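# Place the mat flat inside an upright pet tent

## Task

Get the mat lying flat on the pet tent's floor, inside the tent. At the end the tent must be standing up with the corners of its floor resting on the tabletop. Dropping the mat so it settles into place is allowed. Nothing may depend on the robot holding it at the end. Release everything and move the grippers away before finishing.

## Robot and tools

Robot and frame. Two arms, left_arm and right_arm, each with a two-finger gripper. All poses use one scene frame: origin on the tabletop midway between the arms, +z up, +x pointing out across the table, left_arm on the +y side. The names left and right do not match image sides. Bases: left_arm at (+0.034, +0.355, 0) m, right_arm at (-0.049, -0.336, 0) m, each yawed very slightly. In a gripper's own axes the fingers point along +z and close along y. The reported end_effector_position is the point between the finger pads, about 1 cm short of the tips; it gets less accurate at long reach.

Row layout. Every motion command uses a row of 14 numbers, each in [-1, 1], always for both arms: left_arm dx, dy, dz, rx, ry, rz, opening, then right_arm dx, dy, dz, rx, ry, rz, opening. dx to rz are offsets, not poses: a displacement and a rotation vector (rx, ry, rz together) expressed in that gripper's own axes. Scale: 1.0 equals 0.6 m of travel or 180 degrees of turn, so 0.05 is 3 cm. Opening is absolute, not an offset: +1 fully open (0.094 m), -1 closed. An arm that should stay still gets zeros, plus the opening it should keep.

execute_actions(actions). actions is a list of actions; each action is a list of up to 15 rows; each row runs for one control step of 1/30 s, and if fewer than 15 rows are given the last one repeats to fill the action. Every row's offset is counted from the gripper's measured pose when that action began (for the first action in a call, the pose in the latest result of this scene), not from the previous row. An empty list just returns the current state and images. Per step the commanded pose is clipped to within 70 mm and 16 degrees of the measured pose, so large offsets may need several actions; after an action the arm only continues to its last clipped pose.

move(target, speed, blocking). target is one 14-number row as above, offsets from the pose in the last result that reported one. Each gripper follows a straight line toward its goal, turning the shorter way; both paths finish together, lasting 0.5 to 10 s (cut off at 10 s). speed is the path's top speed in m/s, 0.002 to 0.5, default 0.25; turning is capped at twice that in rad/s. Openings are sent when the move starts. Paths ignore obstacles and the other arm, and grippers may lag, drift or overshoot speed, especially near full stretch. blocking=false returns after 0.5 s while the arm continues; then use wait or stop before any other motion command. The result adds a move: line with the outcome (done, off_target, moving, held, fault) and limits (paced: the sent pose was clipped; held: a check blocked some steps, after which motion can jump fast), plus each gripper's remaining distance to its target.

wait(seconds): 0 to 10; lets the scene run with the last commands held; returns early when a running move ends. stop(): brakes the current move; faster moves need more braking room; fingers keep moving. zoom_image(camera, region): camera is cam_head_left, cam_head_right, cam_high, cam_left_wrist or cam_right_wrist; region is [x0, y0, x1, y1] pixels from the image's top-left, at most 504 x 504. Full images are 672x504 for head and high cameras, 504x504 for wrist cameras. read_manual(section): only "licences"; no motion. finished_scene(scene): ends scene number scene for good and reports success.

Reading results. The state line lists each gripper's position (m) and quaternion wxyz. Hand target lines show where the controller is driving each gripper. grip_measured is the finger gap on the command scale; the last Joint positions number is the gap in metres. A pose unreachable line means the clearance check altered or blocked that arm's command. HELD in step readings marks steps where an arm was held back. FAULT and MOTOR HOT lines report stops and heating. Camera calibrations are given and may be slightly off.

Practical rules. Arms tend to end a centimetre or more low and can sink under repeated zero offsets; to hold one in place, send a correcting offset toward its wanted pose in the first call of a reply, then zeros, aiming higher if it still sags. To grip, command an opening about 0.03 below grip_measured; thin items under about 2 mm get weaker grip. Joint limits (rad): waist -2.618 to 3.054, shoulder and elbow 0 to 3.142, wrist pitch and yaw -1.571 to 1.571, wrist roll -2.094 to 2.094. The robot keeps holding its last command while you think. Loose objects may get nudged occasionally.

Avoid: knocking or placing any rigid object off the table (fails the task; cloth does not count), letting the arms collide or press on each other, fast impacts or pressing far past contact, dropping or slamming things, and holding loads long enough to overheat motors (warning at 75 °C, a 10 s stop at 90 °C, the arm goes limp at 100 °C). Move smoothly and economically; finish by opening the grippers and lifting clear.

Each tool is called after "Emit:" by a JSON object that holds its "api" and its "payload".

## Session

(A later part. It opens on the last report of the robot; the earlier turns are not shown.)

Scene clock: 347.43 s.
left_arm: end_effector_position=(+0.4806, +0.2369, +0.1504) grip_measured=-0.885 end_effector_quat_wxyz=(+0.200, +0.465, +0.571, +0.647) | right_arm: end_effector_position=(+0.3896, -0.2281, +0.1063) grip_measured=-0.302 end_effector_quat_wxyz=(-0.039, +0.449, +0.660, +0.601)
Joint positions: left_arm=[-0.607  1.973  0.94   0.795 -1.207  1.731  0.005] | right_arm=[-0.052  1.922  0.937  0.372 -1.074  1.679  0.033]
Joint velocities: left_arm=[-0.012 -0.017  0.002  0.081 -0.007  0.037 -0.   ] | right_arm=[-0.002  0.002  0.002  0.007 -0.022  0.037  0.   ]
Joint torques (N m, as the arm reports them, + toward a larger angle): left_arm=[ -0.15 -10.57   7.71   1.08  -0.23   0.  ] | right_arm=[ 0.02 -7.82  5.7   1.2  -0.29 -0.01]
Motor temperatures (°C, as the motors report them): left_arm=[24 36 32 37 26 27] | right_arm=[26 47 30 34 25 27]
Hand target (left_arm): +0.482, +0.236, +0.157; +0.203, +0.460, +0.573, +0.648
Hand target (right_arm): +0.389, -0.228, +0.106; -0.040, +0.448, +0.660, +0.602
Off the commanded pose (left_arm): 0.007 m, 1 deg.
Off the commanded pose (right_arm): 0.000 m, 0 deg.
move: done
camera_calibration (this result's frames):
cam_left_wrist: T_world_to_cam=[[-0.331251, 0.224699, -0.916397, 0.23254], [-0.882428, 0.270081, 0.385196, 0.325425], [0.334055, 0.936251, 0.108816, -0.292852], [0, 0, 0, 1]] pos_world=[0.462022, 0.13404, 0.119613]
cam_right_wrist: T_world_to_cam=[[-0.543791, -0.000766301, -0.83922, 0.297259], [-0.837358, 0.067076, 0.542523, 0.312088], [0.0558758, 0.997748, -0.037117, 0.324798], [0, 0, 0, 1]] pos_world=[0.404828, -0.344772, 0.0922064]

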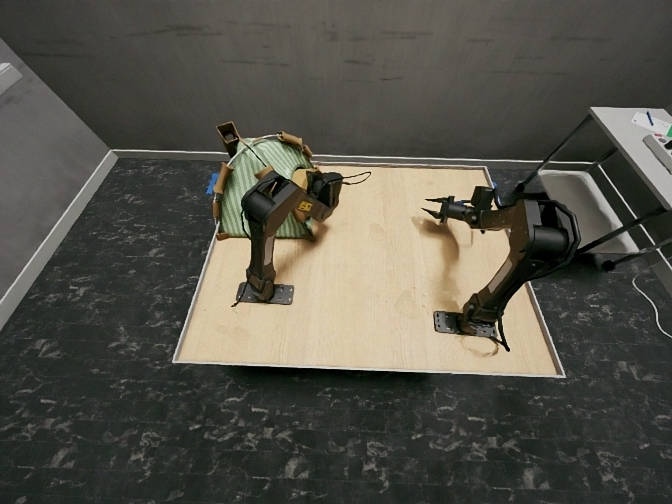

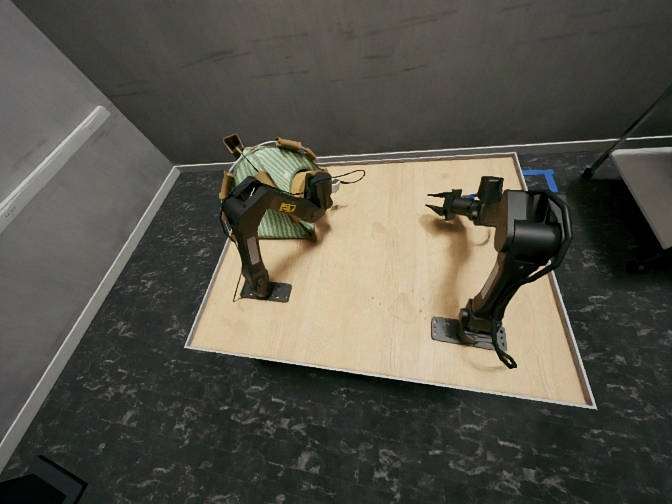

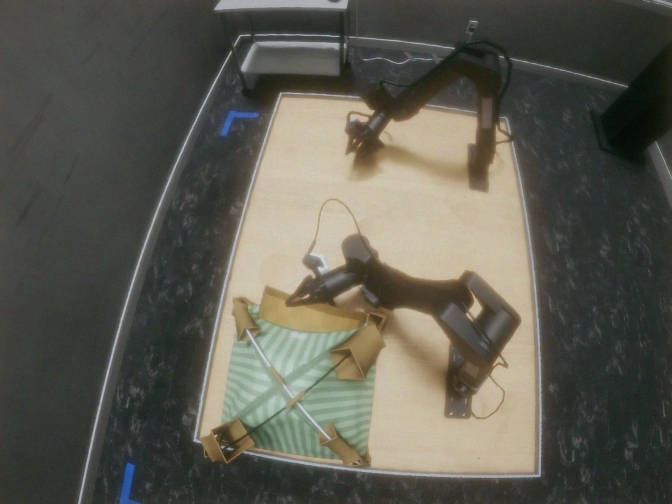

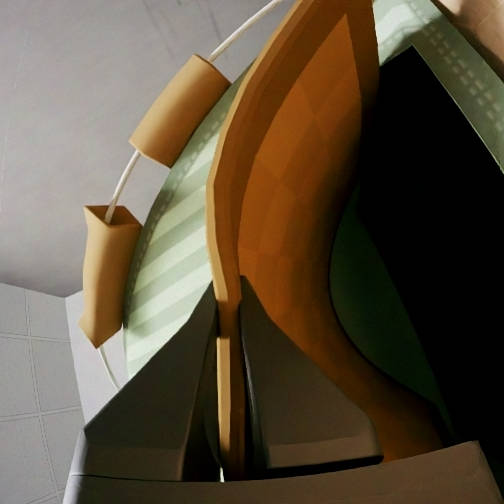

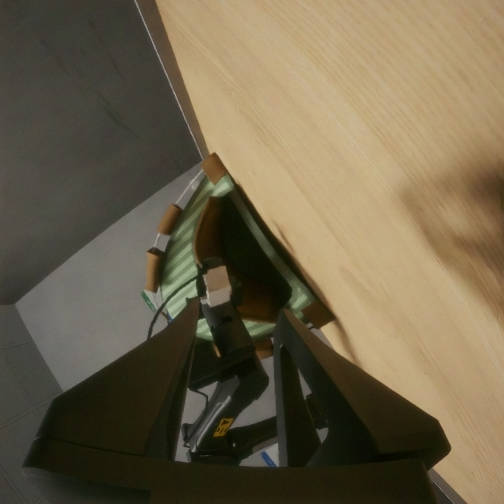

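Emit:
{"api": "move", "payload": {"target": [0.088,-0.117,0.09,0,0.08,-0.1,-0.95, 0,0,0,0,0,0,-0.3], "speed": 0.05}}

Scene clock: 351.87 s.
left_arm: end_effector_position=(+0.4878, +0.3163, +0.1116) grip_measured=-0.885 end_effector_quat_wxyz=(+0.240, +0.290, +0.654, +0.656) | right_arm: end_effector_position=(+0.3898, -0.2283, +0.1062) grip_measured=-0.302 end_effector_quat_wxyz=(-0.038, +0.449, +0.660, +0.601)
Joint positions: left_arm=[-0.448  2.168  0.904  1.185 -1.273  1.562  0.005] | right_arm=[-0.052  1.922  0.937  0.372 -1.072  1.679  0.033]
Joint velocities: left_arm=[-0.007 -0.002  0.002  0.037 -0.022 -0.125 -0.001] | right_arm=[ 0.012 -0.007  0.007 -0.095 -0.022 -0.007 -0.002]
Joint torques (N m, as the arm reports them, + toward a larger angle): left_arm=[ 1.14 -9.25  3.05  1.32 -0.24 -0.25] | right_arm=[ 0.02 -7.8   5.69  1.2  -0.29 -0.01]
Motor temperatures (°C, as the motors report them): left_arm=[24 35 31 37 26 27] | right_arm=[26 46 30 34 25 27]
Hand target (left_arm): +0.481, +0.327, +0.101; +0.226, +0.286, +0.658, +0.659
Hand target (right_arm): +0.390, -0.228, +0.106; -0.039, +0.449, +0.660, +0.601
Off the commanded pose (left_arm): 0.017 m, 2 deg.
Off the commanded pose (right_arm): 0.000 m, 0 deg.
move: off_target (left_arm)
camera_calibration (this result's frames):
cam_left_wrist: T_world_to_cam=[[-0.114213, -0.0251924, -0.993137, 0.163202], [-0.988497, 0.102643, 0.111076, 0.460631], [0.09914, 0.994399, -0.0366258, -0.252975], [0, 0, 0, 1]] pos_world=[0.499052, 0.20839, 0.101652]
cam_right_wrist: T_world_to_cam=[[-0.543898, -0.000831661, -0.839151, 0.297256], [-0.837184, 0.0689737, 0.542555, 0.312744], [0.0574281, 0.997618, -0.0382109, 0.324449], [0, 0, 0, 1]] pos_world=[0.404869, -0.345, 0.0921598]

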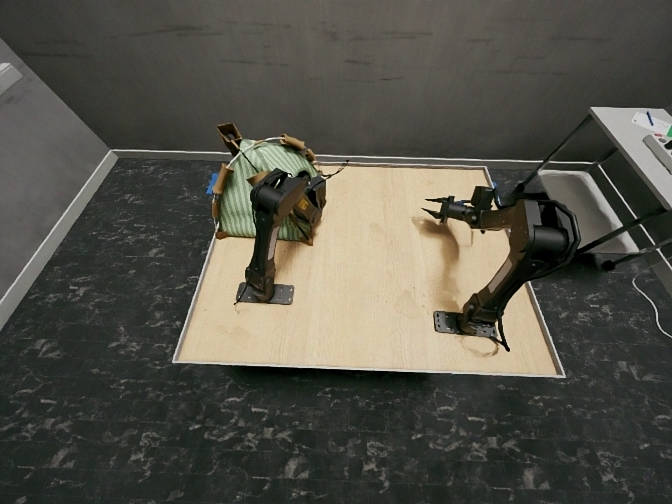

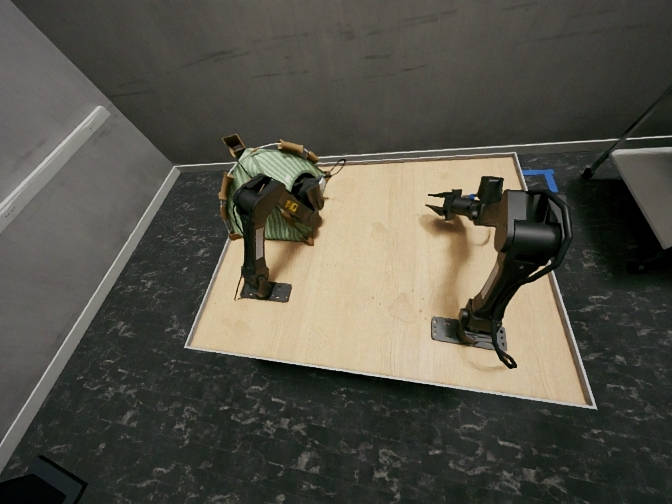

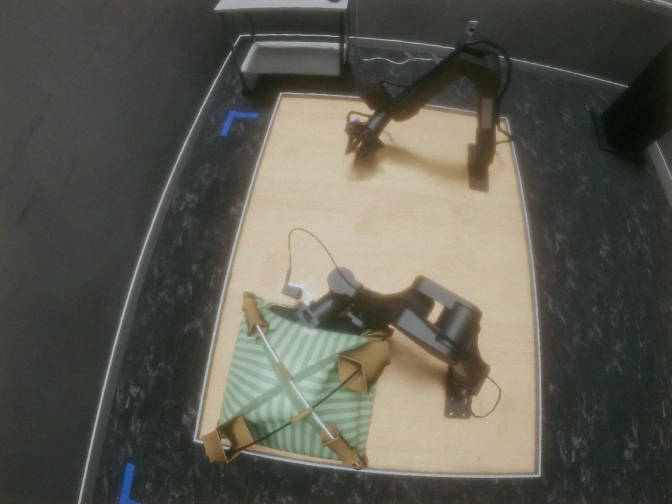

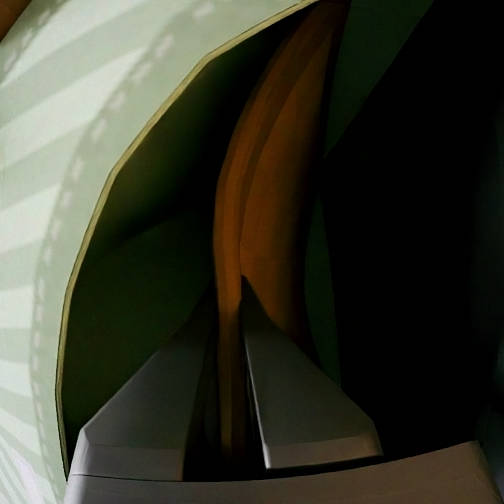

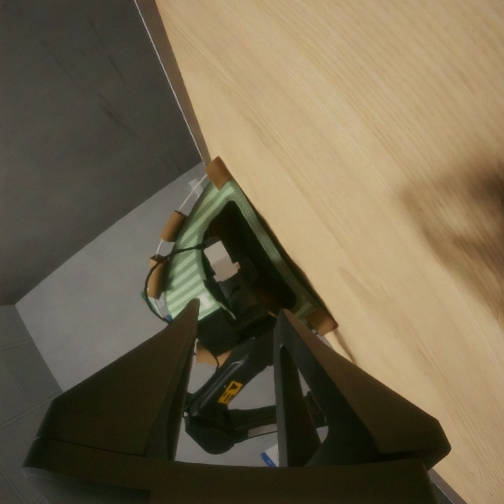

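Emit:
{"api": "move", "payload": {"target": [0,0,0,0,0,0,-0.4, 0,0,0,0,0,0,-0.3]}}

Emit:
{"api": "move", "payload": {"target": [-0.2,0,-0.3,0,0,0,-0.4, 0,0,0,0,0,0,-0.3], "speed": 0.1}}

Scene clock: 352.60 s.
left_arm: end_effector_position=(+0.4878, +0.3163, +0.1116) grip_measured=-0.403 end_effector_quat_wxyz=(+0.240, +0.290, +0.654, +0.656) | right_arm: end_effector_position=(+0.3900, -0.2285, +0.1060) grip_measured=-0.302 end_effector_quat_wxyz=(-0.038, +0.450, +0.660, +0.601)
Joint positions: left_arm=[-0.448  2.168  0.904  1.186 -1.273  1.562  0.028] | right_arm=[-0.052  1.922  0.937  0.372 -1.071  1.679  0.033]
Joint velocities: left_arm=[ 0.002 -0.022 -0.002  0.022  0.051  0.037 -0.   ] | right_arm=[ 0.002  0.007 -0.002  0.007 -0.081  0.022  0.   ]
Joint torques (N m, as the arm reports them, + toward a larger angle): left_arm=[ -0.01 -10.43   5.24   1.15  -0.08  -0.02] | right_arm=[ 0.02 -7.81  5.7   1.2  -0.29 -0.01]
Motor temperatures (°C, as the motors report them): left_arm=[24 35 31 37 26 27] | right_arm=[26 46 30 34 25 27]
Hand target (left_arm): +0.488, +0.316, +0.112; +0.240, +0.290, +0.654, +0.656
Hand target (right_arm): +0.390, -0.228, +0.106; -0.038, +0.449, +0.660, +0.601
Off the commanded pose (left_arm): 0.000 m, 0 deg.
Off the commanded pose (right_arm): 0.000 m, 0 deg.
move: done
camera_calibration (this result's frames):
cam_left_wrist: T_world_to_cam=[[-0.114148, -0.0251001, -0.993147, 0.163189], [-0.988504, 0.102641, 0.11102, 0.460639], [0.0991512, 0.994402, -0.0365279, -0.252989], [0, 0, 0, 1]] pos_world=[0.499055, 0.208389, 0.101689]
cam_right_wrist: T_world_to_cam=[[-0.543983, -0.000883774, -0.839096, 0.297254], [-0.837042, 0.0704917, 0.542578, 0.313268], [0.0586697, 0.997512, -0.039086, 0.324169], [0, 0, 0, 1]] pos_world=[0.404901, -0.345183, 0.0921227]

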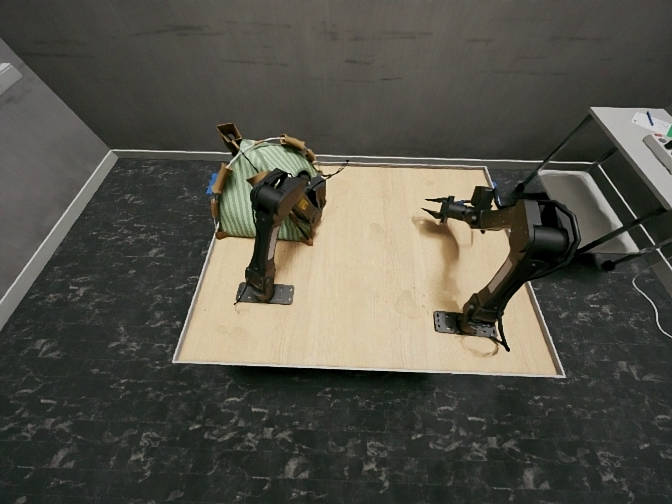

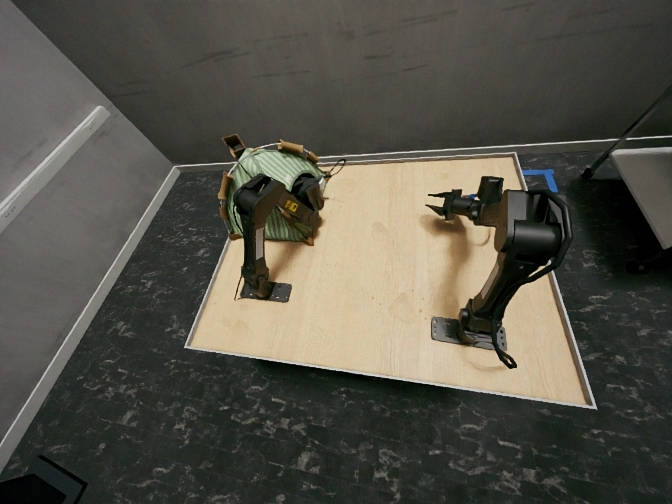

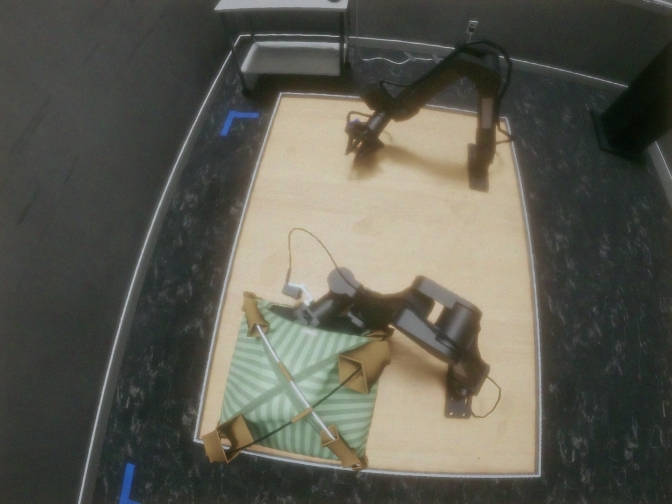

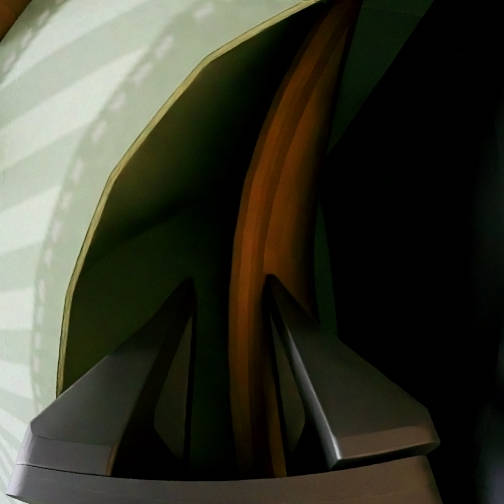

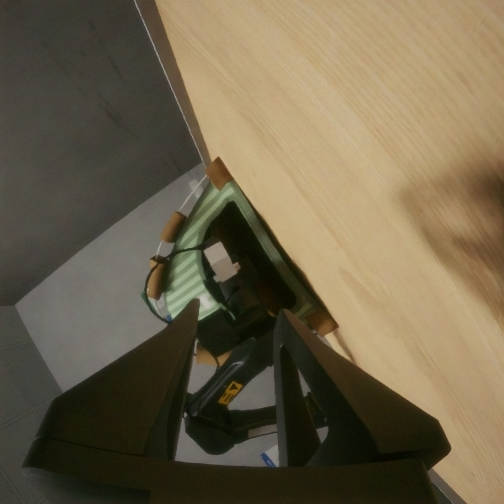

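Scene clock: 355.13 s.
left_arm: end_effector_position=(+0.4473, +0.1082, +0.1104) grip_measured=-0.403 end_effector_quat_wxyz=(+0.295, +0.336, +0.622, +0.642) | right_arm: end_effector_position=(+0.3902, -0.2287, +0.1058) grip_measured=-0.302 end_effector_quat_wxyz=(-0.037, +0.450, +0.660, +0.600)
Joint positions: left_arm=[-0.897  2.365  1.277  1.03  -1.564  1.578  0.028] | right_arm=[-0.052  1.922  0.937  0.372 -1.069  1.679  0.033]
Joint velocities: left_arm=[-0.012  0.002  0.002  0.037 -0.066  0.051 -0.001] | right_arm=[-0.002 -0.017  0.012 -0.051  0.081 -0.051 -0.   ]
Joint torques (N m, as the arm reports them, + toward a larger angle): left_arm=[ -0.28 -11.1    8.32   0.9   -0.22   0.  ] | right_arm=[ 0.02 -7.81  5.69  1.2  -0.29 -0.01]
Motor temperatures (°C, as the motors report them): left_arm=[24 35 32 37 26 27] | right_arm=[26 45 30 34 25 27]
Hand target (left_arm): +0.448, +0.104, +0.109; +0.292, +0.334, +0.623, +0.644
Hand target (right_arm): +0.390, -0.229, +0.106; -0.038, +0.450, +0.660, +0.601
Off the commanded pose (left_arm): 0.006 m, 9 deg.
Off the commanded pose (right_arm): 0.000 m, 0 deg.
joint sent to its limit (left arm) — the command would take joint 5 (wrist yaw) past its lower limit, so that joint was sent only as far as its limit.
move: off_target (left_arm)
camera_calibration (this result's frames):
cam_left_wrist: T_world_to_cam=[[-0.0972207, 0.00507222, -0.99525, 0.141487], [-0.961862, 0.25641, 0.095266, 0.415256], [0.255676, 0.966555, -0.0200496, -0.110944], [0, 0, 0, 1]] pos_world=[0.44154, 0.0000395684, 0.0990303]
cam_right_wrist: T_world_to_cam=[[-0.54409, -0.000948698, -0.839026, 0.297251], [-0.836863, 0.0723889, 0.542605, 0.313922], [0.0602214, 0.997376, -0.04018, 0.323818], [0, 0, 0, 1]] pos_world=[0.40494, -0.345411, 0.0920766]

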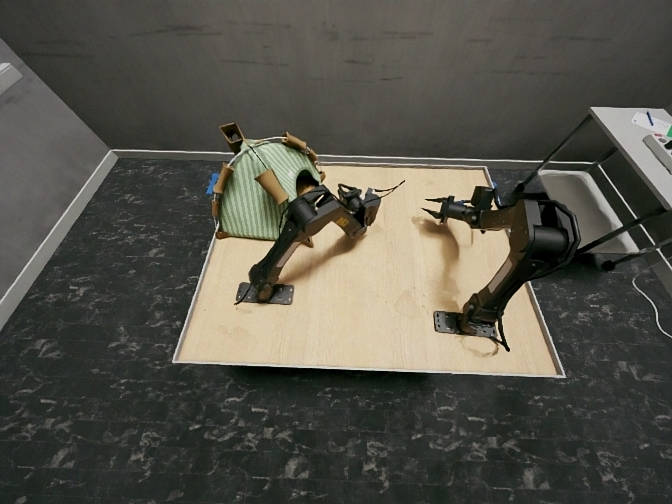

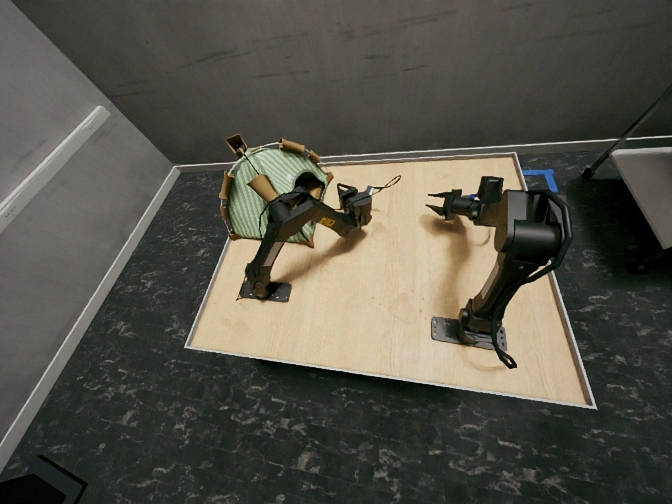

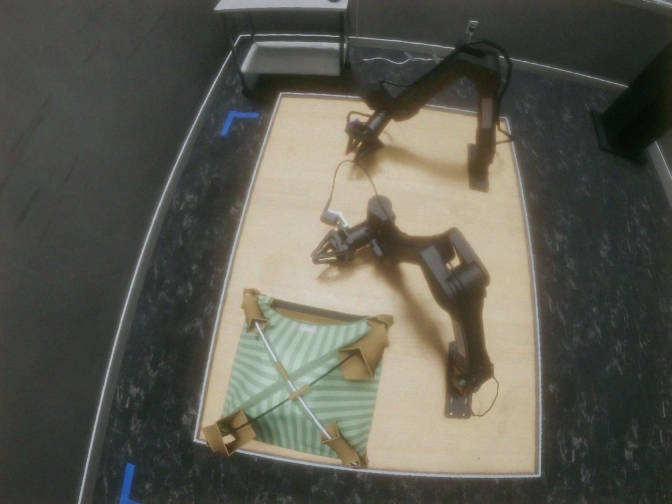

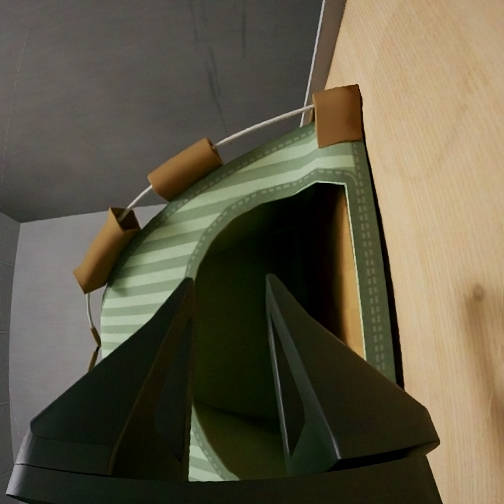

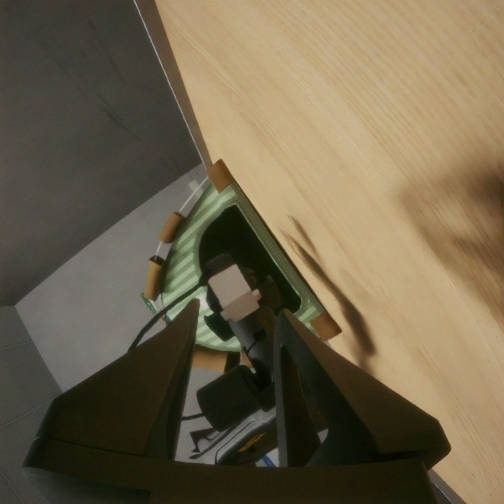

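Emit:
{"api": "zoom_image", "payload": {"camera": "cam_head_left", "region": [190,110,340,250]}}

Emit:
{"api": "zoom_image", "payload": {"camera": "cam_high", "region": [180,280,410,490]}}

Region (190, 110, 340, 250) of cam_head_left's 672x504 image, scaled by 3.360, with more detail than that image has; it fills the top 470 rows of this view, and the rest is white.

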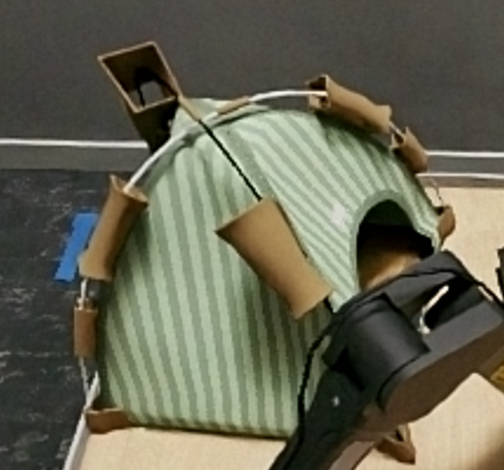

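Region (180, 280, 410, 490) of cam_high's 672x504 image, scaled by 2.191, with more detail than that image has; it fills the top 460 rows of this view, and the rest is white.

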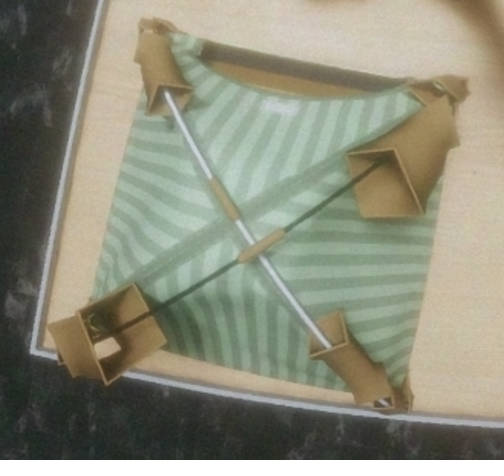

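Looks fine.

Emit:
{"api": "finished_scene", "payload": {"scene": 1}}

The scene is finished: the task was done.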